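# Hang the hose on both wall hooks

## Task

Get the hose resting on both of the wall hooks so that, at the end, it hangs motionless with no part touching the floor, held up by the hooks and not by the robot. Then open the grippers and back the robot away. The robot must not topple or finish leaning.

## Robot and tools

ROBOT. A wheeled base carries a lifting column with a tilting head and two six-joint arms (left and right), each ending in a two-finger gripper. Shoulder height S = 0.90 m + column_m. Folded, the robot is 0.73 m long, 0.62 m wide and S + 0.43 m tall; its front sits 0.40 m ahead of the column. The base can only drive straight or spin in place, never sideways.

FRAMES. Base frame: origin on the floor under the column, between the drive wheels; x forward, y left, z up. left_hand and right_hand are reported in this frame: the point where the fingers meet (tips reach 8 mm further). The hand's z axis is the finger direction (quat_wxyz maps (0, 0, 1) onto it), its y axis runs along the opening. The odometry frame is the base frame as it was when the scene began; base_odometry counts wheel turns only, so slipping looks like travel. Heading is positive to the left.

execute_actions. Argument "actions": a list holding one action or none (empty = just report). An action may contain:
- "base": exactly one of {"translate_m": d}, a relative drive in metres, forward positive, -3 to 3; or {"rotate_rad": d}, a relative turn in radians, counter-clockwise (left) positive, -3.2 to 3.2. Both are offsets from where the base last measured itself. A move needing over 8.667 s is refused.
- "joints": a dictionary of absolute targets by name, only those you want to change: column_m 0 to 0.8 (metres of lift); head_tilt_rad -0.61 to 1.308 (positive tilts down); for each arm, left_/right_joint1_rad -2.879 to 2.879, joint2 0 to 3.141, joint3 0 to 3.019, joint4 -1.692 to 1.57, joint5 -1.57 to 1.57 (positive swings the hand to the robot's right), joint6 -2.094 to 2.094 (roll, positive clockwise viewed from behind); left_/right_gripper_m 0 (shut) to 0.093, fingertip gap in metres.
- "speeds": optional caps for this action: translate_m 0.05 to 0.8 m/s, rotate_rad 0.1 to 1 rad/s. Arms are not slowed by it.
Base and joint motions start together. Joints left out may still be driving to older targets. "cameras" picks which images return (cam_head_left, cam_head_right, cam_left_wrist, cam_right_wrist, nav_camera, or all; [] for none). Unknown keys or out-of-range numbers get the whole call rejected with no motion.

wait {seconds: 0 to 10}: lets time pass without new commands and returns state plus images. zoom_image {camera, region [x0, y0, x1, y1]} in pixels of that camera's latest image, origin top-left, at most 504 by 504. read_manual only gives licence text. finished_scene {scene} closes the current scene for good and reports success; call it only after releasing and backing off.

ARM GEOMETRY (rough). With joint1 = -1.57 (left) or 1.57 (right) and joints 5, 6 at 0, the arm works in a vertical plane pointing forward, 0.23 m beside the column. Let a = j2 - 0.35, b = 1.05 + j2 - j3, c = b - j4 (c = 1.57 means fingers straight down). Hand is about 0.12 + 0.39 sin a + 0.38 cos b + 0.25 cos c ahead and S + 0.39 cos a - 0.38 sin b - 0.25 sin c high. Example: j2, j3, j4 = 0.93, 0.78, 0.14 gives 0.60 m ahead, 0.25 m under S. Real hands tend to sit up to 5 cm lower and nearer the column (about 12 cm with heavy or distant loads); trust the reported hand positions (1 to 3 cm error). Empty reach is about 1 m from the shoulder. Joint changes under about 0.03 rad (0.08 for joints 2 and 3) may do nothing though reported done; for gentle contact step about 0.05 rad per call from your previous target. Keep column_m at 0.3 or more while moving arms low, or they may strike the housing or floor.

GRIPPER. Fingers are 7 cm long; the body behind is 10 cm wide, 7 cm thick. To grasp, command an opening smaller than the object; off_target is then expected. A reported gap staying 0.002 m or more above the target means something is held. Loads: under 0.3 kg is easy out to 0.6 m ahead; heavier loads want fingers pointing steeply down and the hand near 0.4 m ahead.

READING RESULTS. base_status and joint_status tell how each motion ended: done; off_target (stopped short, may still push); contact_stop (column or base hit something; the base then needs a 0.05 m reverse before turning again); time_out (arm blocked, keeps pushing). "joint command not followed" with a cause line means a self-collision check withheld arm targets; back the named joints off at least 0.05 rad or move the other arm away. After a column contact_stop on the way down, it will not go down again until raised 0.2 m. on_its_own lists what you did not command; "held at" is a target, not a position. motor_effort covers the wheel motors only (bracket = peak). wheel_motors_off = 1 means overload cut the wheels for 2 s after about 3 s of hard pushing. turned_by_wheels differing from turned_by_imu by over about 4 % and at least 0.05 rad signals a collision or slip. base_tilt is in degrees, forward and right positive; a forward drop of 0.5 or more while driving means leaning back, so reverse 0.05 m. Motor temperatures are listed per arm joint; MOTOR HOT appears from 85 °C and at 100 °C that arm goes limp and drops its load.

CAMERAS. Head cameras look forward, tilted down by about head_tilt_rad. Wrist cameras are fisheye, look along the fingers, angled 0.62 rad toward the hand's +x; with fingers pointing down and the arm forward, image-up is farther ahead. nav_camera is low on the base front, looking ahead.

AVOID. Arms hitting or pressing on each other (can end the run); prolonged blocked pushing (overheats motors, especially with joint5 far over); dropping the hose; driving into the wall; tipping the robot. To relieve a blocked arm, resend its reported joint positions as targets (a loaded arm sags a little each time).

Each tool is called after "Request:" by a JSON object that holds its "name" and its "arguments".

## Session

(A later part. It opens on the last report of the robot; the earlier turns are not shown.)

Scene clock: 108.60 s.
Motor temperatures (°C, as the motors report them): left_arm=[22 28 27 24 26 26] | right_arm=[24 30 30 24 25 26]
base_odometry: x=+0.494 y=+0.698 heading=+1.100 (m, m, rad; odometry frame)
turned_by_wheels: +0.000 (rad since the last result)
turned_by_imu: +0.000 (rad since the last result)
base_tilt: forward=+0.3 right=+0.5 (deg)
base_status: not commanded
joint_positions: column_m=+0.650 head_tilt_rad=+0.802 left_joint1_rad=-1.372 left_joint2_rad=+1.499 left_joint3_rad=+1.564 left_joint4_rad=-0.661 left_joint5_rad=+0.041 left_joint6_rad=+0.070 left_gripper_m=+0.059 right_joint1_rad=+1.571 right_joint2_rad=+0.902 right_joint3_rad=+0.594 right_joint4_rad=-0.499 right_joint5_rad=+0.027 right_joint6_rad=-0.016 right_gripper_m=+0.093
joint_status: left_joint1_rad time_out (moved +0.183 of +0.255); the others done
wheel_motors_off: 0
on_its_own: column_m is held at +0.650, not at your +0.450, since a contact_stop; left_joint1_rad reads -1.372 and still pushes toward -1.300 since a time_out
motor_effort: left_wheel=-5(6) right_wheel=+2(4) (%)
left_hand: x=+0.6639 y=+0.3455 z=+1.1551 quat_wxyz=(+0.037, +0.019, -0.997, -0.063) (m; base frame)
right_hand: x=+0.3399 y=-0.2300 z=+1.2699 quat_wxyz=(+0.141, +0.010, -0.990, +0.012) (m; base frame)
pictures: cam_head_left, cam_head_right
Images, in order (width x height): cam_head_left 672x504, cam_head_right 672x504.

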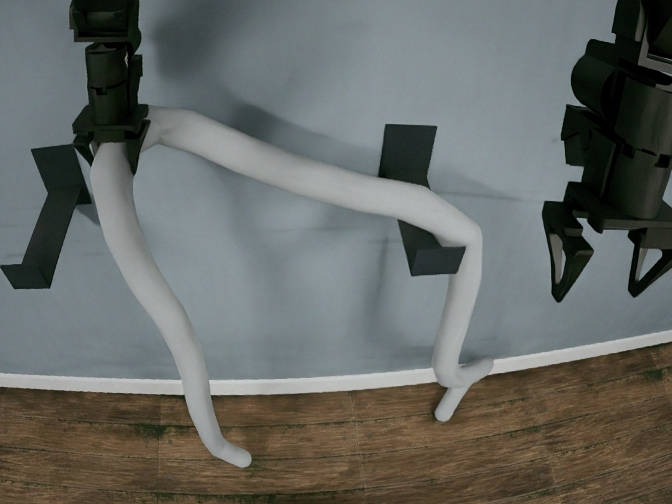

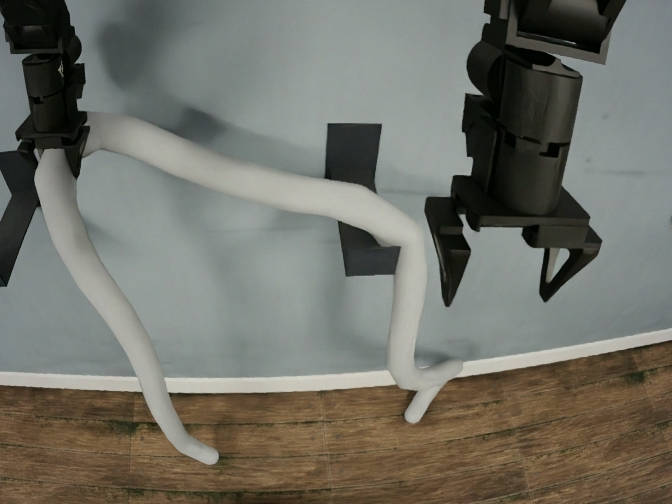

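Request:
{"name": "execute_actions", "arguments": {"actions": [{"base":{"rotate_rad":0.3},"speeds":{"rotate_rad":0.12},"joints":{"left_joint1_rad":-1.37}}], "cameras": ["cam_head_left","cam_head_right"]}}

Scene clock: 113.17 s.
Motor temperatures (°C, as the motors report them): left_arm=[22 28 27 24 26 26] | right_arm=[24 29 30 24 25 26]
base_odometry: x=+0.494 y=+0.698 heading=+1.397 (m, m, rad; odometry frame)
turned_by_wheels: +0.297 (rad since the last result)
turned_by_imu: +0.292 (rad since the last result)
base_tilt: forward=+0.3 right=+0.6 (deg)
base_status: done
joint_positions: column_m=+0.650 head_tilt_rad=+0.802 left_joint1_rad=-1.462 left_joint2_rad=+1.504 left_joint3_rad=+1.564 left_joint4_rad=-0.665 left_joint5_rad=+0.048 left_joint6_rad=+0.082 left_gripper_m=+0.059 right_joint1_rad=+1.571 right_joint2_rad=+0.902 right_joint3_rad=+0.594 right_joint4_rad=-0.499 right_joint5_rad=+0.027 right_joint6_rad=-0.016 right_gripper_m=+0.093
joint_status: left_joint1_rad off_target (ended at -1.461, target -1.370)
wheel_motors_off: 0
on_its_own: column_m is held at +0.650, not at your +0.450, since a contact_stop
motor_effort: left_wheel=-7(49) right_wheel=+7(35) (%)
left_hand: x=+0.6653 y=+0.2869 z=+1.1455 quat_wxyz=(+0.041, -0.011, -0.999, -0.020) (m; base frame)
right_hand: x=+0.3399 y=-0.2300 z=+1.2699 quat_wxyz=(+0.141, +0.010, -0.990, +0.012) (m; base frame)
pictures: cam_head_left, cam_head_right
Images, in order (width x height): cam_head_left 672x504, cam_head_right 672x504.

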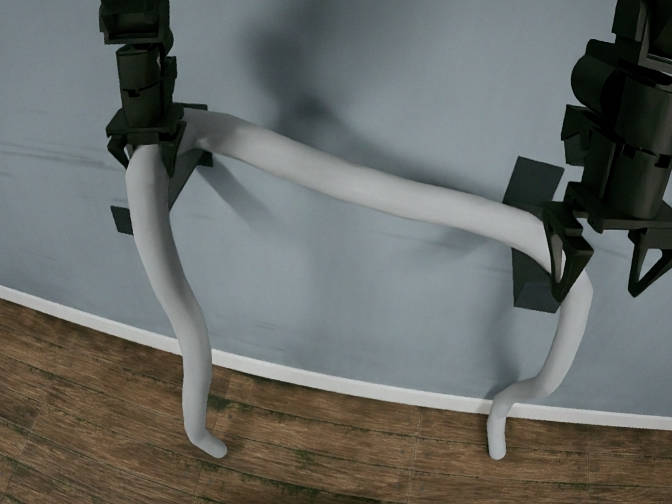

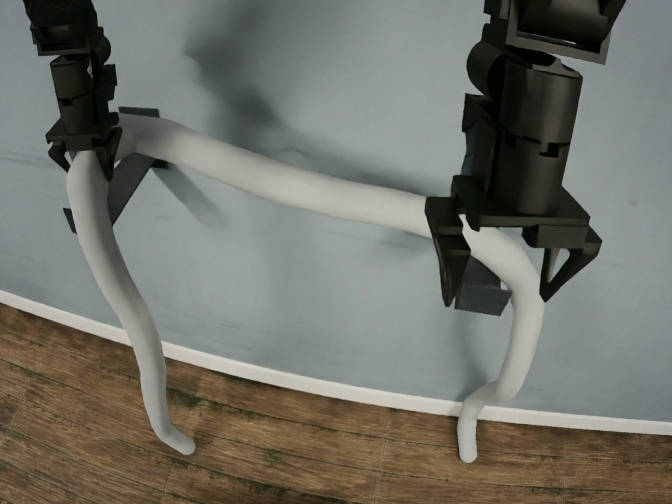

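Request:
{"name": "execute_actions", "arguments": {"actions": [{"base":{"rotate_rad":0.15},"speeds":{"rotate_rad":0.1},"joints":{"left_joint1_rad":-1.4,"right_joint2_rad":0.8,"right_joint3_rad":0.4,"right_joint4_rad":-0.9}}], "cameras": ["cam_head_left","cam_head_right"]}}

Scene clock: 116.20 s.
Motor temperatures (°C, as the motors report them): left_arm=[22 28 26 24 26 26] | right_arm=[24 29 29 24 25 26]
base_odometry: x=+0.494 y=+0.698 heading=+1.544 (m, m, rad; odometry frame)
turned_by_wheels: +0.147 (rad since the last result)
turned_by_imu: +0.145 (rad since the last result)
base_tilt: forward=+0.2 right=+0.6 (deg)
base_status: done
joint_positions: column_m=+0.650 head_tilt_rad=+0.802 left_joint1_rad=-1.483 left_joint2_rad=+1.504 left_joint3_rad=+1.562 left_joint4_rad=-0.669 left_joint5_rad=+0.046 left_joint6_rad=+0.078 left_gripper_m=+0.059 right_joint1_rad=+1.571 right_joint2_rad=+0.797 right_joint3_rad=+0.393 right_joint4_rad=-0.892 right_joint5_rad=+0.027 right_joint6_rad=-0.016 right_gripper_m=+0.093
joint_status: left_joint1_rad time_out (moved -0.021 of +0.062); the others done
wheel_motors_off: 0
on_its_own: column_m is held at +0.650, not at your +0.450, since a contact_stop; left_joint1_rad reads -1.483 and still pushes toward -1.400 since a time_out
motor_effort: left_wheel=-9(40) right_wheel=+9(30) (%)
left_hand: x=+0.6639 y=+0.2736 z=+1.1442 quat_wxyz=(+0.043, -0.014, -0.999, -0.012) (m; base frame)
right_hand: x=+0.1654 y=-0.2300 z=+1.3434 quat_wxyz=(+0.377, +0.012, -0.926, +0.009) (m; base frame)
pictures: cam_head_left, cam_head_right
Images, in order (width x height): cam_head_left 672x504, cam_head_right 672x504.

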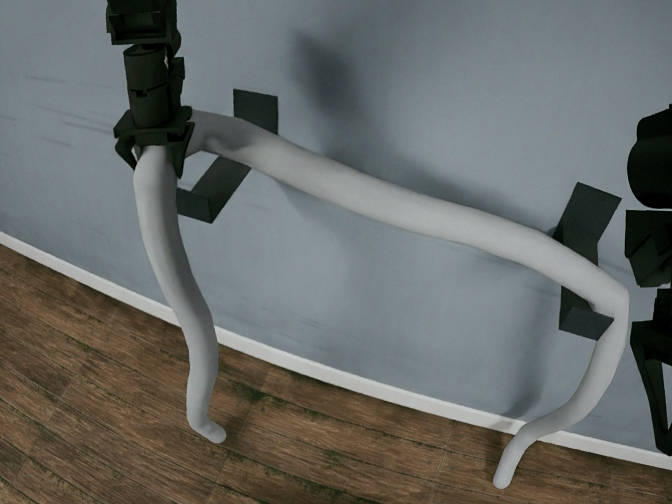

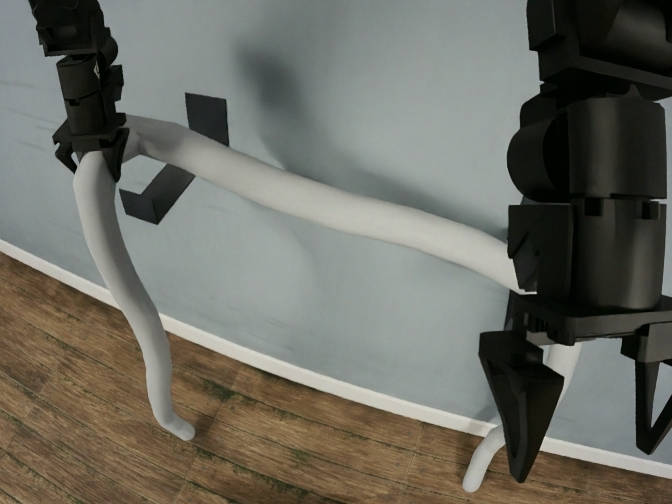

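Request:
{"name": "execute_actions", "arguments": {"actions": [{"joints":{"left_joint1_rad":-1.46,"left_joint2_rad":1.62,"left_joint3_rad":1.48,"left_joint4_rad":-0.42}}], "cameras": ["cam_head_left","cam_head_right"]}}

Scene clock: 117.97 s.
Motor temperatures (°C, as the motors report them): left_arm=[22 28 26 24 26 26] | right_arm=[24 28 29 24 25 26]
base_odometry: x=+0.494 y=+0.698 heading=+1.544 (m, m, rad; odometry frame)
turned_by_wheels: +0.000 (rad since the last result)
turned_by_imu: +0.000 (rad since the last result)
base_tilt: forward=+0.3 right=+0.6 (deg)
base_status: not commanded
joint_positions: column_m=+0.650 head_tilt_rad=+0.802 left_joint1_rad=-1.493 left_joint2_rad=+1.672 left_joint3_rad=+1.454 left_joint4_rad=-0.432 left_joint5_rad=+0.026 left_joint6_rad=+0.044 left_gripper_m=+0.059 right_joint1_rad=+1.571 right_joint2_rad=+0.797 right_joint3_rad=+0.393 right_joint4_rad=-0.892 right_joint5_rad=+0.027 right_joint6_rad=-0.016 right_gripper_m=+0.093
joint_status: all done
wheel_motors_off: 0
on_its_own: column_m is held at +0.650, not at your +0.450, since a contact_stop
motor_effort: left_wheel=-9(10) right_wheel=+8(11) (%)
left_hand: x=+0.5804 y=+0.2745 z=+1.0389 quat_wxyz=(+0.063, +0.000, -0.998, -0.018) (m; base frame)
right_hand: x=+0.1654 y=-0.2300 z=+1.3434 quat_wxyz=(+0.377, +0.012, -0.926, +0.009) (m; base frame)
pictures: cam_head_left, cam_head_right
Images, in order (width x height): cam_head_left 672x504, cam_head_right 672x504.

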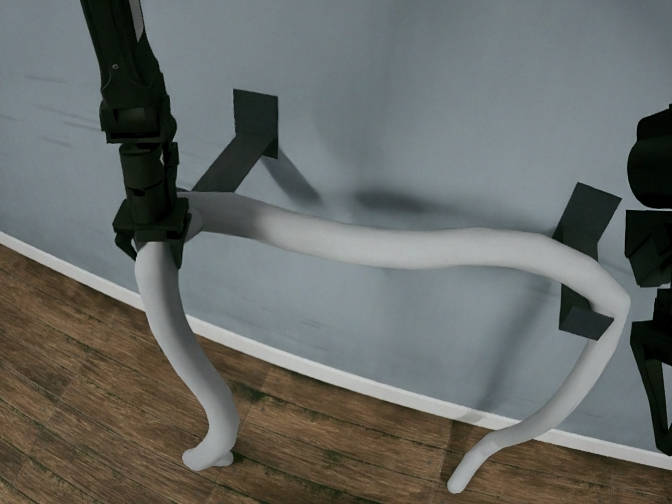

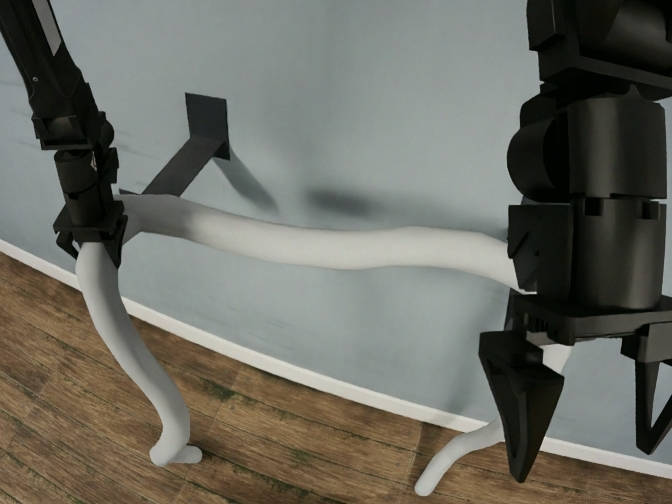

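Request:
{"name": "execute_actions", "arguments": {"actions": [{"joints":{"left_joint2_rad":1.45,"left_joint3_rad":1.6,"left_joint4_rad":-0.67,"right_joint1_rad":1.563,"right_joint2_rad":0.6,"right_joint3_rad":0.3}}], "cameras": []}}

Request:
{"name": "execute_actions", "arguments": {"actions": [{"base":{"translate_m":0.1},"speeds":{"translate_m":0.08}}], "cameras": []}}

Request:
{"name": "execute_actions", "arguments": {"actions": [{"joints":{"left_joint2_rad":1.58,"left_joint3_rad":1.5,"left_joint4_rad":-0.42}}], "cameras": ["cam_head_left","cam_head_right"]}}

Scene clock: 120.23 s.
Motor temperatures (°C, as the motors report them): left_arm=[22 28 26 24 26 26] | right_arm=[24 28 28 24 25 26]
base_odometry: x=+0.494 y=+0.698 heading=+1.544 (m, m, rad; odometry frame)
turned_by_wheels: +0.000 (rad since the last result)
turned_by_imu: +0.000 (rad since the last result)
base_tilt: forward=+0.3 right=+0.5 (deg)
base_status: not commanded
joint_positions: column_m=+0.650 head_tilt_rad=+0.802 left_joint1_rad=-1.518 left_joint2_rad=+1.499 left_joint3_rad=+1.569 left_joint4_rad=-0.661 left_joint5_rad=+0.035 left_joint6_rad=+0.052 left_gripper_m=+0.059 right_joint1_rad=+1.571 right_joint2_rad=+0.593 right_joint3_rad=+0.297 right_joint4_rad=-0.896 right_joint5_rad=+0.027 right_joint6_rad=-0.016 right_gripper_m=+0.093
joint_status: all done
wheel_motors_off: 0
on_its_own: column_m is held at +0.650, not at your +0.450, since a contact_stop
motor_effort: left_wheel=-11(11) right_wheel=+10(13) (%)
left_hand: x=+0.6723 y=+0.2524 z=+1.1471 quat_wxyz=(+0.034, -0.011, -0.999, -0.004) (m; base frame)
right_hand: x=+0.1514 y=-0.2300 z=+1.3604 quat_wxyz=(+0.329, +0.012, -0.944, +0.010) (m; base frame)
pictures: none
No camera images: the call's "cameras" was empty. Leave "cameras" out to get every camera's image.

Scene clock: 122.13 s.
Motor temperatures (°C, as the motors report them): left_arm=[22 28 26 24 26 26] | right_arm=[24 28 28 24 25 26]
base_odometry: x=+0.496 y=+0.798 heading=+1.544 (m, m, rad; odometry frame)
turned_by_wheels: +0.000 (rad since the last result)
turned_by_imu: +0.000 (rad since the last result)
base_tilt: forward=+0.3 right=+0.6 (deg)
base_status: done
joint_positions: column_m=+0.650 head_tilt_rad=+0.803 left_joint1_rad=-1.531 left_joint2_rad=+1.506 left_joint3_rad=+1.559 left_joint4_rad=-0.672 left_joint5_rad=+0.040 left_joint6_rad=+0.071 left_gripper_m=+0.059 right_joint1_rad=+1.571 right_joint2_rad=+0.595 right_joint3_rad=+0.297 right_joint4_rad=-0.896 right_joint5_rad=+0.027 right_joint6_rad=-0.016 right_gripper_m=+0.093
joint_status: not commanded
wheel_motors_off: 0
on_its_own: column_m is held at +0.650, not at your +0.450, since a contact_stop
motor_effort: left_wheel=+2(34) right_wheel=+4(48) (%)
left_hand: x=+0.6610 y=+0.2434 z=+1.1412 quat_wxyz=(+0.048, -0.024, -0.999, +0.005) (m; base frame)
right_hand: x=+0.1516 y=-0.2300 z=+1.3603 quat_wxyz=(+0.329, +0.012, -0.944, +0.010) (m; base frame)
pictures: none
No camera images: the call's "cameras" was empty. Leave "cameras" out to get every camera's image.

Scene clock: 123.47 s.
Motor temperatures (°C, as the motors report them): left_arm=[22 28 26 24 26 26] | right_arm=[24 28 28 24 25 26]
base_odometry: x=+0.496 y=+0.798 heading=+1.544 (m, m, rad; odometry frame)
turned_by_wheels: +0.000 (rad since the last result)
turned_by_imu: +0.000 (rad since the last result)
base_tilt: forward=+0.3 right=+0.5 (deg)
base_status: not commanded
joint_positions: column_m=+0.650 head_tilt_rad=+0.803 left_joint1_rad=-1.510 left_joint2_rad=+1.638 left_joint3_rad=+1.465 left_joint4_rad=-0.439 left_joint5_rad=+0.034 left_joint6_rad=+0.060 left_gripper_m=+0.059 right_joint1_rad=+1.571 right_joint2_rad=+0.595 right_joint3_rad=+0.297 right_joint4_rad=-0.896 right_joint5_rad=+0.027 right_joint6_rad=-0.016 right_gripper_m=+0.093
joint_status: all done
wheel_motors_off: 0
on_its_own: column_m is held at +0.650, not at your +0.450, since a contact_stop
motor_effort: left_wheel=+5(5) right_wheel=-1(1) (%)
left_hand: x=+0.6025 y=+0.2608 z=+1.0552 quat_wxyz=(+0.044, -0.013, -0.999, -0.007) (m; base frame)
right_hand: x=+0.1516 y=-0.2300 z=+1.3603 quat_wxyz=(+0.329, +0.012, -0.944, +0.010) (m; base frame)
pictures: cam_head_left, cam_head_right
Images, in order (width x height): cam_head_left 672x504, cam_head_right 672x504.

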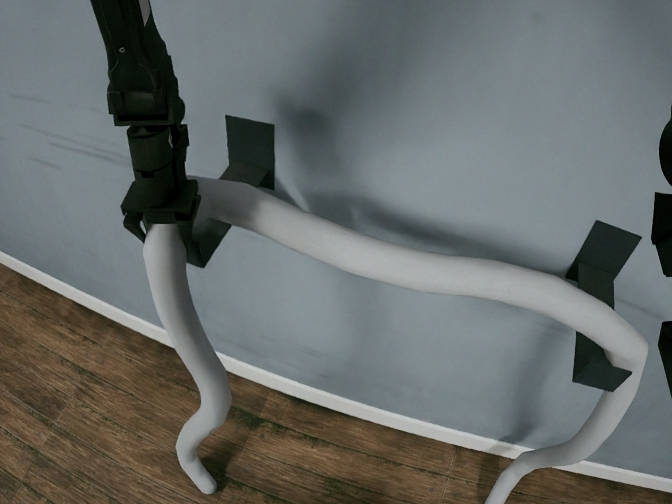

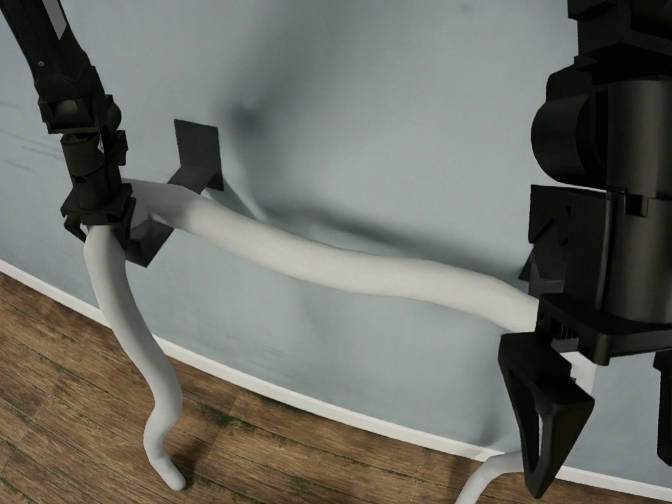

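Request:
{"name": "execute_actions", "arguments": {"actions": [{"joints":{"left_gripper_m":0.093}}], "cameras": []}}

Request:
{"name": "execute_actions", "arguments": {"actions": [{"joints":{"left_joint2_rad":1.3,"left_joint3_rad":1.5,"left_joint4_rad":-0.67}}], "cameras": []}}

Request:
{"name": "execute_actions", "arguments": {"actions": [{"base":{"translate_m":-0.6},"speeds":{"translate_m":0.4},"joints":{"head_tilt_rad":0.5}}], "cameras": ["cam_head_left","nav_camera"]}}

Scene clock: 125.10 s.
Motor temperatures (°C, as the motors report them): left_arm=[22 28 25 24 26 26] | right_arm=[24 28 28 24 25 26]
base_odometry: x=+0.496 y=+0.798 heading=+1.544 (m, m, rad; odometry frame)
turned_by_wheels: +0.000 (rad since the last result)
turned_by_imu: +0.000 (rad since the last result)
base_tilt: forward=+0.3 right=+0.6 (deg)
base_status: not commanded
joint_positions: column_m=+0.650 head_tilt_rad=+0.803 left_joint1_rad=-1.488 left_joint2_rad=+1.615 left_joint3_rad=+1.465 left_joint4_rad=-0.439 left_joint5_rad=+0.027 left_joint6_rad=+0.039 left_gripper_m=+0.093 right_joint1_rad=+1.571 right_joint2_rad=+0.595 right_joint3_rad=+0.297 right_joint4_rad=-0.896 right_joint5_rad=+0.027 right_joint6_rad=-0.016 right_gripper_m=+0.093
joint_status: all done
wheel_motors_off: 0
on_its_own: column_m is held at +0.650, not at your +0.450, since a contact_stop
motor_effort: left_wheel=+7(7) right_wheel=-1(3) (%)
left_hand: x=+0.6137 y=+0.2771 z=+1.0674 quat_wxyz=(+0.033, +0.003, -0.999, -0.021) (m; base frame)
right_hand: x=+0.1516 y=-0.2300 z=+1.3603 quat_wxyz=(+0.329, +0.012, -0.944, +0.010) (m; base frame)
pictures: none
No camera images: the call's "cameras" was empty. Leave "cameras" out to get every camera's image.

Scene clock: 126.50 s.
Motor temperatures (°C, as the motors report them): left_arm=[22 28 25 24 26 26] | right_arm=[24 28 28 24 25 26]
base_odometry: x=+0.496 y=+0.798 heading=+1.544 (m, m, rad; odometry frame)
turned_by_wheels: +0.000 (rad since the last result)
turned_by_imu: +0.000 (rad since the last result)
base_tilt: forward=+0.3 right=+0.6 (deg)
base_status: not commanded
joint_positions: column_m=+0.650 head_tilt_rad=+0.803 left_joint1_rad=-1.462 left_joint2_rad=+1.298 left_joint3_rad=+1.491 left_joint4_rad=-0.659 left_joint5_rad=+0.019 left_joint6_rad=+0.015 left_gripper_m=+0.093 right_joint1_rad=+1.571 right_joint2_rad=+0.595 right_joint3_rad=+0.297 right_joint4_rad=-0.896 right_joint5_rad=+0.027 right_joint6_rad=-0.016 right_gripper_m=+0.093
joint_status: all done
wheel_motors_off: 0
on_its_own: column_m is held at +0.650, not at your +0.450, since a contact_stop
motor_effort: left_wheel=+7(7) right_wheel=-2(2) (%)
left_hand: x=+0.7006 y=+0.2845 z=+1.2445 quat_wxyz=(-0.029, +0.018, -0.999, -0.039) (m; base frame)
right_hand: x=+0.1516 y=-0.2300 z=+1.3603 quat_wxyz=(+0.329, +0.012, -0.944, +0.010) (m; base frame)
pictures: none
No camera images: the call's "cameras" was empty. Leave "cameras" out to get every camera's image.

Scene clock: 129.53 s.
Motor temperatures (°C, as the motors report them): left_arm=[22 28 25 24 26 26] | right_arm=[24 28 28 24 25 26]
base_odometry: x=+0.481 y=+0.198 heading=+1.544 (m, m, rad; odometry frame)
turned_by_wheels: +0.000 (rad since the last result)
turned_by_imu: +0.002 (rad since the last result)
base_tilt: forward=+0.3 right=+0.6 (deg)
base_status: done
joint_positions: column_m=+0.650 head_tilt_rad=+0.518 left_joint1_rad=-1.462 left_joint2_rad=+1.298 left_joint3_rad=+1.490 left_joint4_rad=-0.660 left_joint5_rad=+0.019 left_joint6_rad=+0.015 left_gripper_m=+0.093 right_joint1_rad=+1.571 right_joint2_rad=+0.596 right_joint3_rad=+0.300 right_joint4_rad=-0.896 right_joint5_rad=+0.027 right_joint6_rad=-0.016 right_gripper_m=+0.093
joint_status: all done
wheel_motors_off: 0
on_its_own: column_m is held at +0.650, not at your +0.450, since a contact_stop
motor_effort: left_wheel=+1(55) right_wheel=+1(38) (%)
left_hand: x=+0.7002 y=+0.2845 z=+1.2444 quat_wxyz=(-0.028, +0.018, -0.999, -0.039) (m; base frame)
right_hand: x=+0.1529 y=-0.2300 z=+1.3601 quat_wxyz=(+0.328, +0.012, -0.944, +0.010) (m; base frame)
pictures: cam_head_left, nav_camera
Images, in order (width x height): cam_head_left 672x504, nav_camera 672x504.

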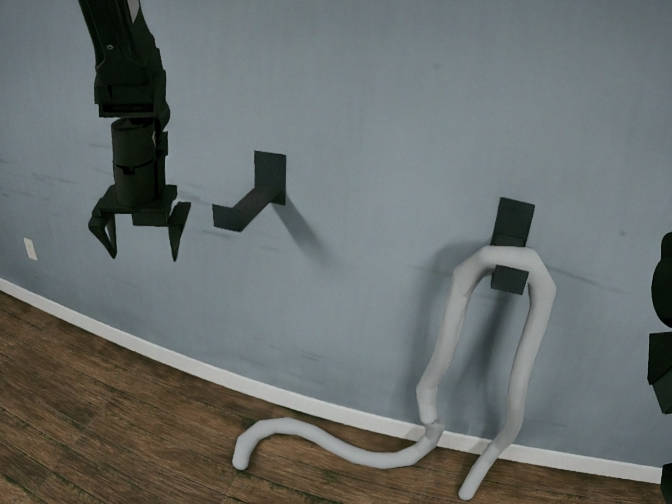

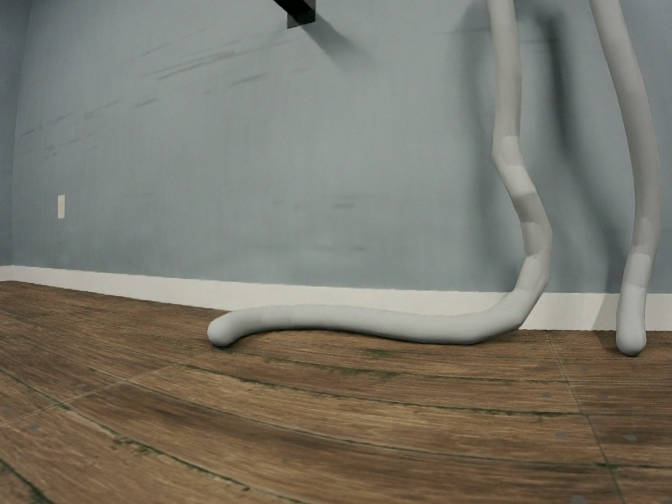

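Request:
{"name": "execute_actions", "arguments": {"actions": [{"base":{"rotate_rad":-0.28},"joints":{"head_tilt_rad":0.9,"column_m":0.8,"left_joint1_rad":-1.57,"left_joint2_rad":1.5,"left_joint3_rad":1.75,"left_joint4_rad":-0.77,"left_joint6_rad":1.57}}], "cameras": ["cam_head_left","cam_head_right","nav_camera"]}}

Scene clock: 134.80 s.
Motor temperatures (°C, as the motors report them): left_arm=[22 28 25 24 26 26] | right_arm=[24 27 27 24 24 26]
base_odometry: x=+0.480 y=+0.198 heading=+1.265 (m, m, rad; odometry frame)
turned_by_wheels: -0.279 (rad since the last result)
turned_by_imu: -0.276 (rad since the last result)
base_tilt: forward=+0.2 right=+0.6 (deg)
base_status: done
joint_positions: column_m=+0.800 head_tilt_rad=+0.901 left_joint1_rad=-1.575 left_joint2_rad=+1.511 left_joint3_rad=+1.727 left_joint4_rad=-0.759 left_joint5_rad=+0.015 left_joint6_rad=+1.556 left_gripper_m=+0.093 right_joint1_rad=+1.571 right_joint2_rad=+0.596 right_joint3_rad=+0.300 right_joint4_rad=-0.896 right_joint5_rad=+0.027 right_joint6_rad=-0.016 right_gripper_m=+0.093
joint_status: all done
wheel_motors_off: 0
motor_effort: left_wheel=+4(47) right_wheel=+0(31) (%)
left_hand: x=+0.7302 y=+0.2195 z=+1.3263 quat_wxyz=(+0.000, -0.702, -0.712, +0.013) (m; base frame)
right_hand: x=+0.1529 y=-0.2300 z=+1.5101 quat_wxyz=(+0.328, +0.012, -0.944, +0.010) (m; base frame)
pictures: cam_head_left, cam_head_right, nav_camera
Images, in order (width x height): cam_head_left 672x504, cam_head_right 672x504, nav_camera 672x504.

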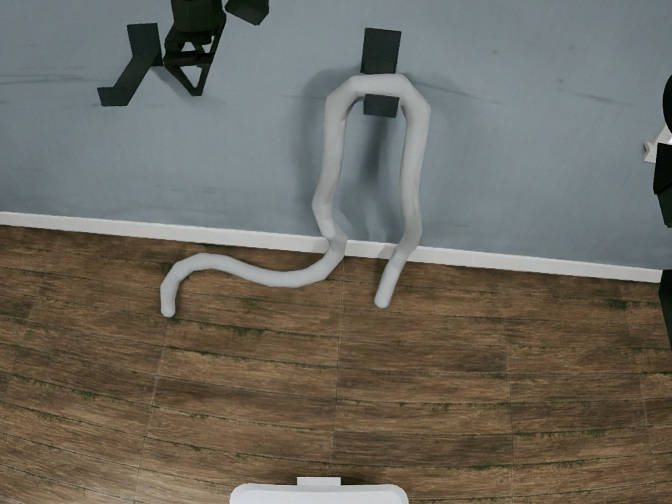

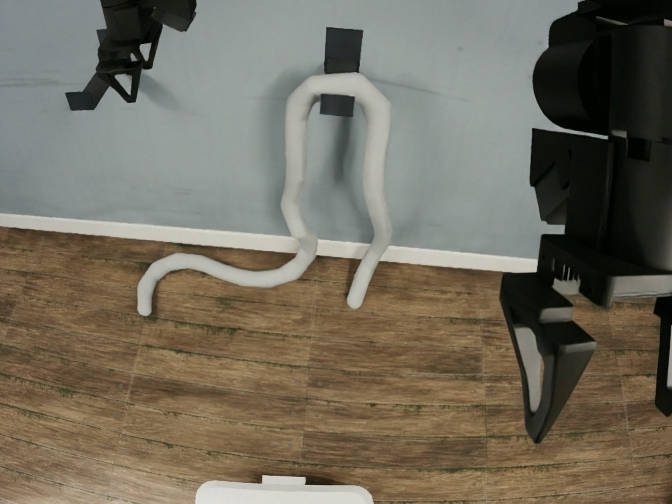

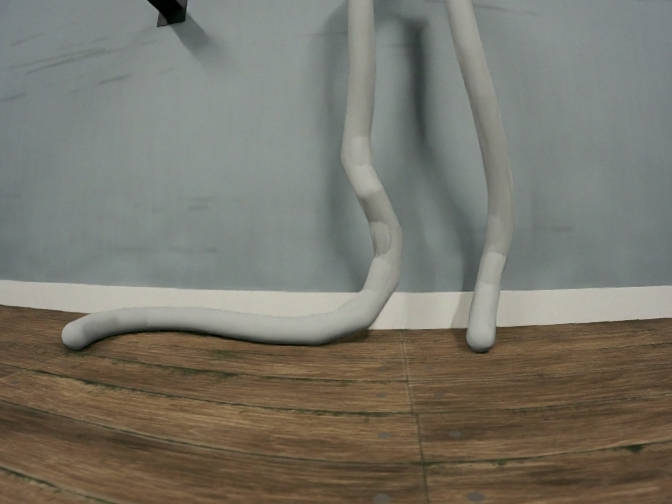

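Request:
{"name": "execute_actions", "arguments": {"actions": [{"base":{"translate_m":0.8},"speeds":{"translate_m":0.4},"joints":{"head_tilt_rad":1.2,"column_m":0.3,"left_joint2_rad":2.65,"left_joint3_rad":2.4,"left_joint4_rad":-0.27}}], "cameras": ["cam_head_left","cam_left_wrist"]}}

Scene clock: 144.20 s.
Motor temperatures (°C, as the motors report them): left_arm=[22 27 25 24 26 26] | right_arm=[24 27 27 24 24 26]
base_odometry: x=+0.721 y=+0.960 heading=+1.265 (m, m, rad; odometry frame)
turned_by_wheels: +0.000 (rad since the last result)
turned_by_imu: -0.001 (rad since the last result)
base_tilt: forward=+0.3 right=+0.5 (deg)
base_status: done
joint_positions: column_m=+0.300 head_tilt_rad=+1.198 left_joint1_rad=-1.573 left_joint2_rad=+2.690 left_joint3_rad=+2.370 left_joint4_rad=-0.272 left_joint5_rad=+0.015 left_joint6_rad=+1.558 left_gripper_m=+0.093 right_joint1_rad=+1.571 right_joint2_rad=+0.597 right_joint3_rad=+0.301 right_joint4_rad=-0.896 right_joint5_rad=+0.027 right_joint6_rad=-0.016 right_gripper_m=+0.093
joint_status: all done
wheel_motors_off: 0
motor_effort: left_wheel=+1(57) right_wheel=+1(38) (%)
left_hand: x=+0.4592 y=+0.2194 z=+0.3141 quat_wxyz=(+0.018, -0.702, -0.711, +0.030) (m; base frame)
right_hand: x=+0.1532 y=-0.2300 z=+1.0102 quat_wxyz=(+0.328, +0.012, -0.944, +0.010) (m; base frame)
pictures: cam_head_left, cam_left_wrist
Images, in order (width x height): cam_head_left 672x504, cam_left_wrist 504x504.

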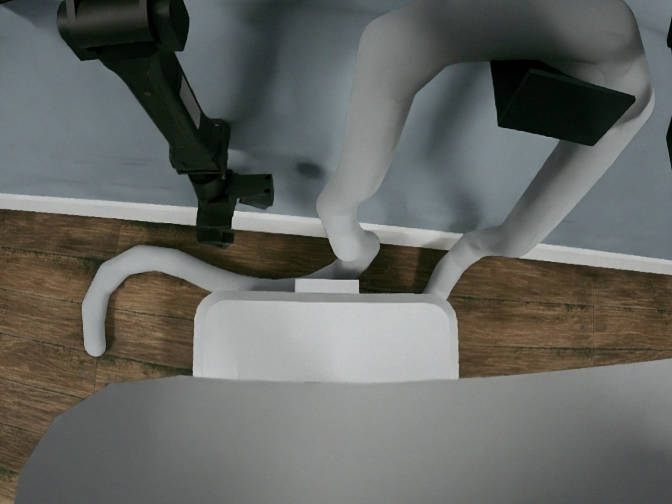

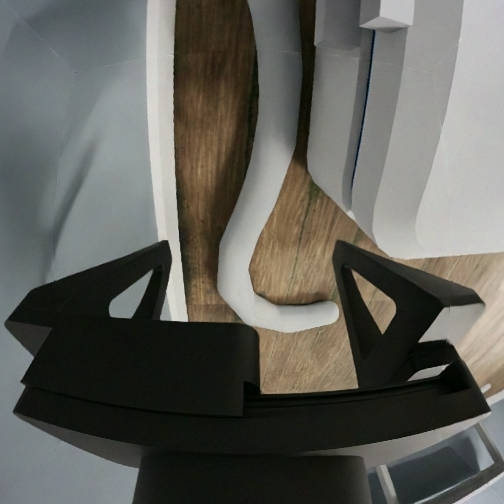

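Request:
{"name": "execute_actions", "arguments": {"actions": [{"base":{"translate_m":-0.18},"speeds":{"translate_m":0.3},"joints":{"column_m":0.15,"left_joint2_rad":2.45,"left_joint3_rad":2.55,"left_joint4_rad":-0.62}}], "cameras": ["cam_head_left","cam_left_wrist"]}}

Scene clock: 147.53 s.
Motor temperatures (°C, as the motors report them): left_arm=[22 27 25 24 26 26] | right_arm=[24 27 27 24 24 26]
base_odometry: x=+0.667 y=+0.789 heading=+1.265 (m, m, rad; odometry frame)
turned_by_wheels: -0.001 (rad since the last result)
turned_by_imu: +0.000 (rad since the last result)
base_tilt: forward=+0.3 right=+0.6 (deg)
base_status: done
joint_positions: column_m=+0.150 head_tilt_rad=+1.199 left_joint1_rad=-1.571 left_joint2_rad=+2.477 left_joint3_rad=+2.516 left_joint4_rad=-0.626 left_joint5_rad=+0.015 left_joint6_rad=+1.558 left_gripper_m=+0.093 right_joint1_rad=+1.571 right_joint2_rad=+0.597 right_joint3_rad=+0.298 right_joint4_rad=-0.896 right_joint5_rad=+0.027 right_joint6_rad=-0.016 right_gripper_m=+0.093
joint_status: all done
wheel_motors_off: 0
motor_effort: left_wheel=-1(28) right_wheel=+0(29) (%)
left_hand: x=+0.6379 y=+0.2216 z=+0.2794 quat_wxyz=(+0.017, -0.702, -0.712, +0.028) (m; base frame)
right_hand: x=+0.1518 y=-0.2300 z=+0.8604 quat_wxyz=(+0.329, +0.012, -0.944, +0.010) (m; base frame)
pictures: cam_head_left, cam_left_wrist
Images, in order (width x height): cam_head_left 672x504, cam_left_wrist 504x504.

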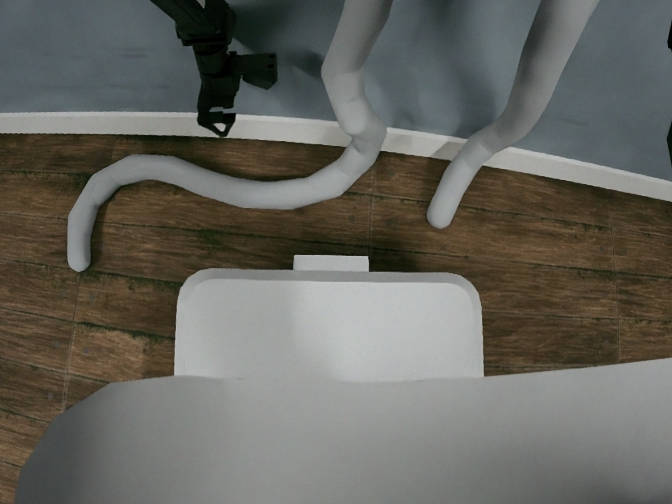

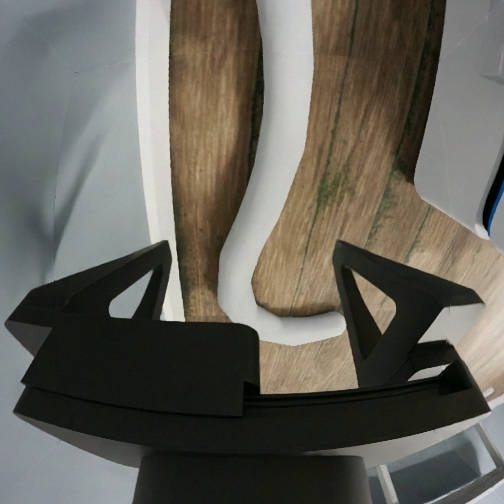

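Request:
{"name": "execute_actions", "arguments": {"actions": [{"base":{"translate_m":0.05},"speeds":{"translate_m":0.1},"joints":{"column_m":0.03,"left_joint2_rad":2.8,"left_joint3_rad":2.9,"left_joint4_rad":-0.62}}], "cameras": ["cam_head_left","cam_left_wrist"]}}

Scene clock: 150.93 s.
Motor temperatures (°C, as the motors report them): left_arm=[22 27 25 24 26 26] | right_arm=[24 27 27 24 24 26]
base_odometry: x=+0.682 y=+0.836 heading=+1.267 (m, m, rad; odometry frame)
turned_by_wheels: +0.002 (rad since the last result)
turned_by_imu: +0.002 (rad since the last result)
base_tilt: forward=+0.3 right=+0.6 (deg)
base_status: done
joint_positions: column_m=+0.030 head_tilt_rad=+1.199 left_joint1_rad=-1.572 left_joint2_rad=+2.790 left_joint3_rad=+2.879 left_joint4_rad=-0.633 left_joint5_rad=+0.019 left_joint6_rad=+1.559 left_gripper_m=+0.093 right_joint1_rad=+1.571 right_joint2_rad=+0.598 right_joint3_rad=+0.300 right_joint4_rad=-0.896 right_joint5_rad=+0.027 right_joint6_rad=-0.016 right_gripper_m=+0.093
joint_status: all done
wheel_motors_off: 0
motor_effort: left_wheel=+4(39) right_wheel=-2(38) (%)
left_hand: x=+0.5859 y=+0.2203 z=+0.0793 quat_wxyz=(+0.000, -0.703, -0.711, +0.014) (m; base frame)
right_hand: x=+0.1522 y=-0.2300 z=+0.7403 quat_wxyz=(+0.329, +0.012, -0.944, +0.010) (m; base frame)
pictures: cam_head_left, cam_left_wrist
Images, in order (width x height): cam_head_left 672x504, cam_left_wrist 504x504.

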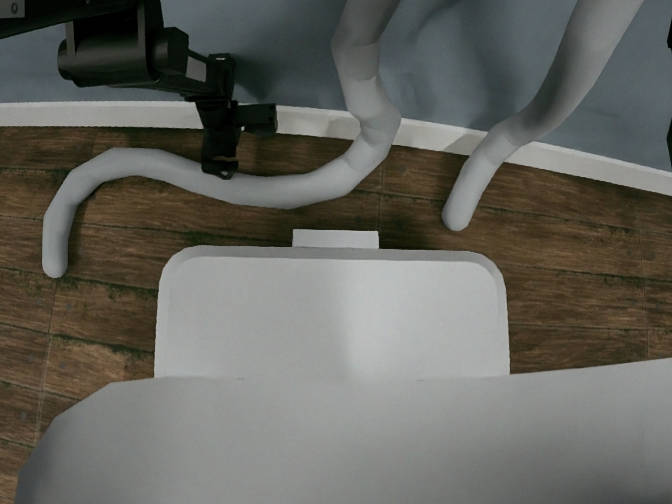

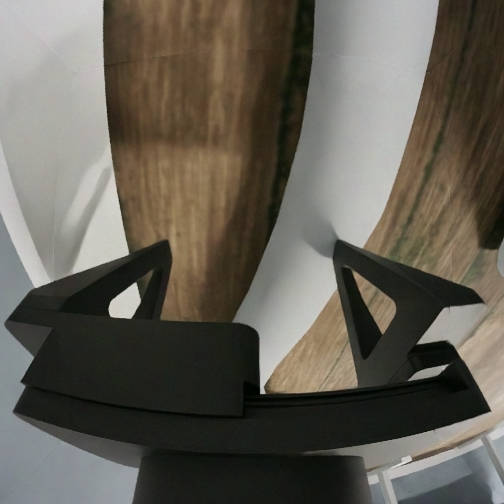

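Hose is too far toward the robot; back 4 cm.

Request:
{"name": "execute_actions", "arguments": {"actions": [{"base":{"translate_m":-0.05},"speeds":{"translate_m":0.1},"joints":{"column_m":0.08}}], "cameras": ["cam_left_wrist"]}}

Request:
{"name": "execute_actions", "arguments": {"actions": [{"joints":{"column_m":0.0}}], "cameras": ["cam_head_left","cam_left_wrist"]}}

Scene clock: 152.80 s.
Motor temperatures (°C, as the motors report them): left_arm=[22 27 25 24 26 26] | right_arm=[24 27 27 24 24 26]
base_odometry: x=+0.667 y=+0.789 heading=+1.266 (m, m, rad; odometry frame)
turned_by_wheels: -0.001 (rad since the last result)
turned_by_imu: -0.001 (rad since the last result)
base_tilt: forward=+0.3 right=+0.6 (deg)
base_status: done
joint_positions: column_m=+0.080 head_tilt_rad=+1.199 left_joint1_rad=-1.572 left_joint2_rad=+2.794 left_joint3_rad=+2.881 left_joint4_rad=-0.632 left_joint5_rad=+0.019 left_joint6_rad=+1.559 left_gripper_m=+0.093 right_joint1_rad=+1.571 right_joint2_rad=+0.598 right_joint3_rad=+0.301 right_joint4_rad=-0.896 right_joint5_rad=+0.027 right_joint6_rad=-0.016 right_gripper_m=+0.093
joint_status: all done
wheel_motors_off: 0
motor_effort: left_wheel=-2(31) right_wheel=+1(30) (%)
left_hand: x=+0.5832 y=+0.2203 z=+0.1274 quat_wxyz=(+0.001, -0.703, -0.711, +0.015) (m; base frame)
right_hand: x=+0.1528 y=-0.2300 z=+0.7900 quat_wxyz=(+0.329, +0.012, -0.944, +0.010) (m; base frame)
pictures: cam_left_wrist
Images, in order (width x height): cam_left_wrist 504x504.

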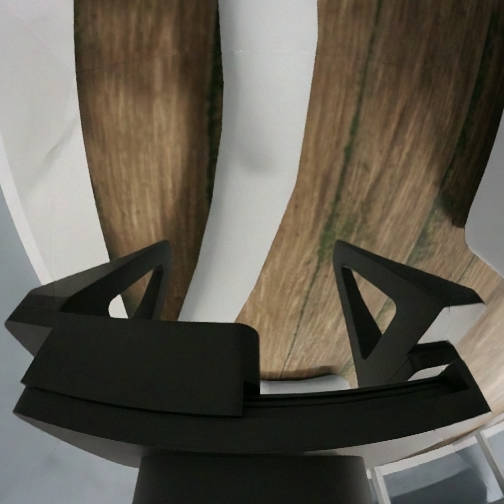

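Scene clock: 154.40 s.
Motor temperatures (°C, as the motors report them): left_arm=[22 27 25 24 26 26] | right_arm=[24 27 27 24 24 26]
base_odometry: x=+0.667 y=+0.789 heading=+1.266 (m, m, rad; odometry frame)
turned_by_wheels: +0.000 (rad since the last result)
turned_by_imu: +0.000 (rad since the last result)
base_tilt: forward=+0.3 right=+0.5 (deg)
base_status: not commanded
joint_positions: column_m=+0.002 head_tilt_rad=+1.199 left_joint1_rad=-1.572 left_joint2_rad=+2.794 left_joint3_rad=+2.881 left_joint4_rad=-0.632 left_joint5_rad=+0.019 left_joint6_rad=+1.559 left_gripper_m=+0.093 right_joint1_rad=+1.571 right_joint2_rad=+0.598 right_joint3_rad=+0.301 right_joint4_rad=-0.896 right_joint5_rad=+0.027 right_joint6_rad=-0.016 right_gripper_m=+0.093
joint_status: all done
joint sent to its limit — the command would take column_m past its lower limit, so that joint was sent only as far as its limit.
wheel_motors_off: 0
motor_effort: left_wheel=-3(3) right_wheel=+3(1) (%)
left_hand: x=+0.5832 y=+0.2203 z=+0.0499 quat_wxyz=(+0.001, -0.703, -0.711, +0.015) (m; base frame)
right_hand: x=+0.1528 y=-0.2300 z=+0.7125 quat_wxyz=(+0.329, +0.012, -0.944, +0.010) (m; base frame)
pictures: cam_head_left, cam_left_wrist
Images, in order (width x height): cam_head_left 672x504, cam_left_wrist 504x504.

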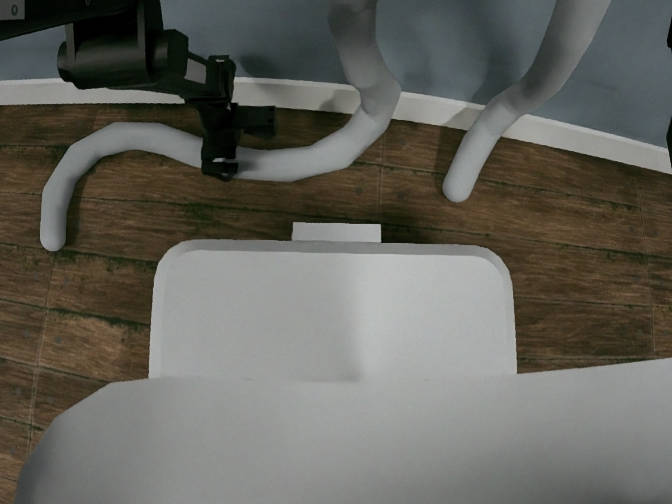

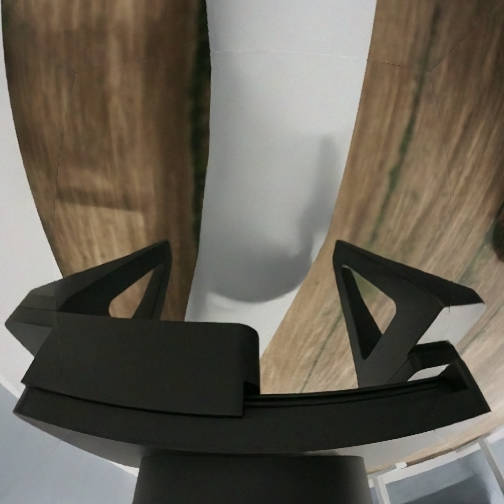

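Request:
{"name": "execute_actions", "arguments": {"actions": [{"joints":{"left_gripper_m":0.02}}], "cameras": ["cam_left_wrist"]}}

Request:
{"name": "execute_actions", "arguments": {"actions": [{"joints":{"column_m":0.8,"head_tilt_rad":0.8}}], "cameras": ["cam_head_left","cam_head_right"]}}

Scene clock: 155.80 s.
Motor temperatures (°C, as the motors report them): left_arm=[22 27 25 24 26 26] | right_arm=[24 27 27 24 24 26]
base_odometry: x=+0.667 y=+0.789 heading=+1.266 (m, m, rad; odometry frame)
turned_by_wheels: +0.000 (rad since the last result)
turned_by_imu: +0.000 (rad since the last result)
base_tilt: forward=+0.3 right=+0.6 (deg)
base_status: not commanded
joint_positions: column_m=+0.002 head_tilt_rad=+1.199 left_joint1_rad=-1.571 left_joint2_rad=+2.794 left_joint3_rad=+2.881 left_joint4_rad=-0.632 left_joint5_rad=+0.016 left_joint6_rad=+1.565 left_gripper_m=+0.063 right_joint1_rad=+1.571 right_joint2_rad=+0.598 right_joint3_rad=+0.301 right_joint4_rad=-0.896 right_joint5_rad=+0.027 right_joint6_rad=-0.016 right_gripper_m=+0.093
joint_status: left_gripper_m off_target (ended at +0.063, target +0.020)
wheel_motors_off: 0
motor_effort: left_wheel=-2(3) right_wheel=+0(1) (%)
left_hand: x=+0.5832 y=+0.2216 z=+0.0499 quat_wxyz=(+0.002, -0.705, -0.709, +0.013) (m; base frame)
right_hand: x=+0.1528 y=-0.2300 z=+0.7125 quat_wxyz=(+0.329, +0.012, -0.944, +0.010) (m; base frame)
pictures: cam_left_wrist
Images, in order (width x height): cam_left_wrist 504x504.

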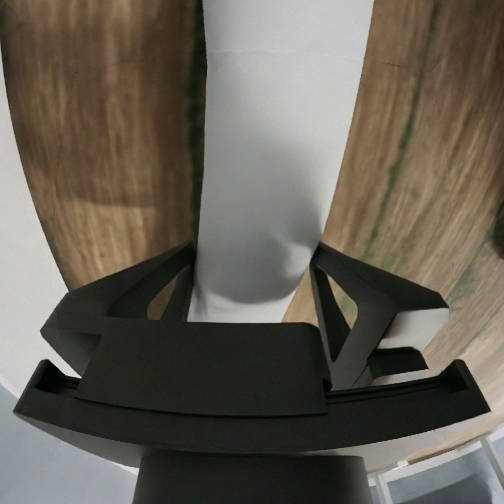

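Scene clock: 166.77 s.
Motor temperatures (°C, as the motors report them): left_arm=[22 27 25 24 26 26] | right_arm=[24 27 27 24 24 26]
base_odometry: x=+0.667 y=+0.789 heading=+1.266 (m, m, rad; odometry frame)
turned_by_wheels: +0.000 (rad since the last result)
turned_by_imu: +0.001 (rad since the last result)
base_tilt: forward=+0.3 right=+0.6 (deg)
base_status: not commanded
joint_positions: column_m=+0.800 head_tilt_rad=+0.816 left_joint1_rad=-1.563 left_joint2_rad=+2.819 left_joint3_rad=+2.881 left_joint4_rad=-0.632 left_joint5_rad=+0.012 left_joint6_rad=+1.567 left_gripper_m=+0.063 right_joint1_rad=+1.571 right_joint2_rad=+0.598 right_joint3_rad=+0.301 right_joint4_rad=-0.896 right_joint5_rad=+0.027 right_joint6_rad=-0.016 right_gripper_m=+0.093
joint_status: all done
wheel_motors_off: 0
motor_effort: left_wheel=-3(3) right_wheel=+3(3) (%)
left_hand: x=+0.5622 y=+0.2305 z=+0.8365 quat_wxyz=(+0.014, -0.704, -0.710, +0.018) (m; base frame)
right_hand: x=+0.1528 y=-0.2300 z=+1.5100 quat_wxyz=(+0.329, +0.012, -0.944, +0.010) (m; base frame)
pictures: cam_head_left, cam_head_right
Images, in order (width x height): cam_head_left 672x504, cam_head_right 672x504.

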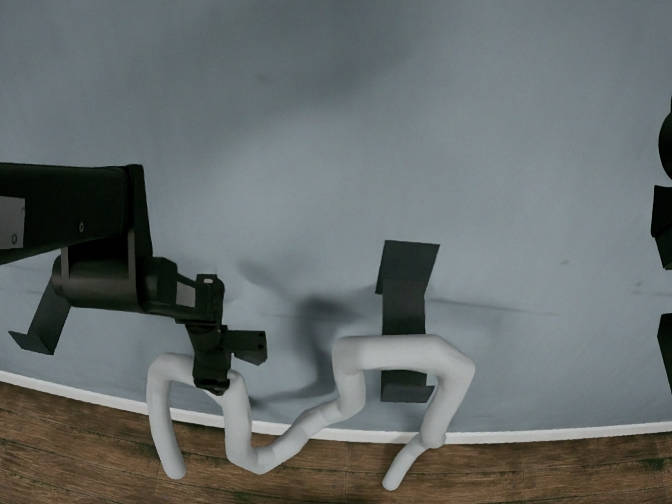

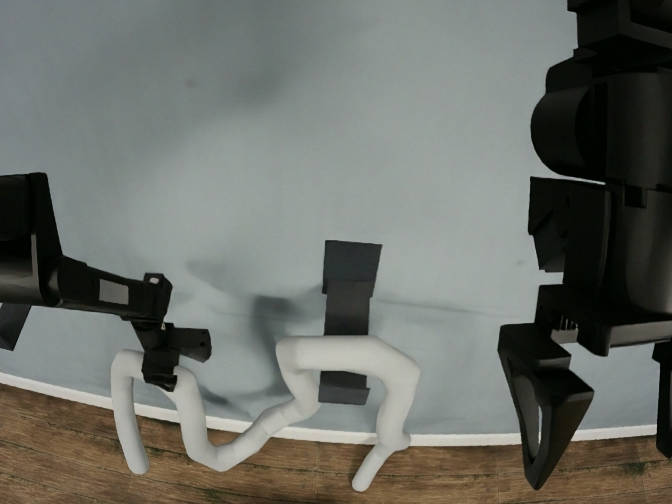

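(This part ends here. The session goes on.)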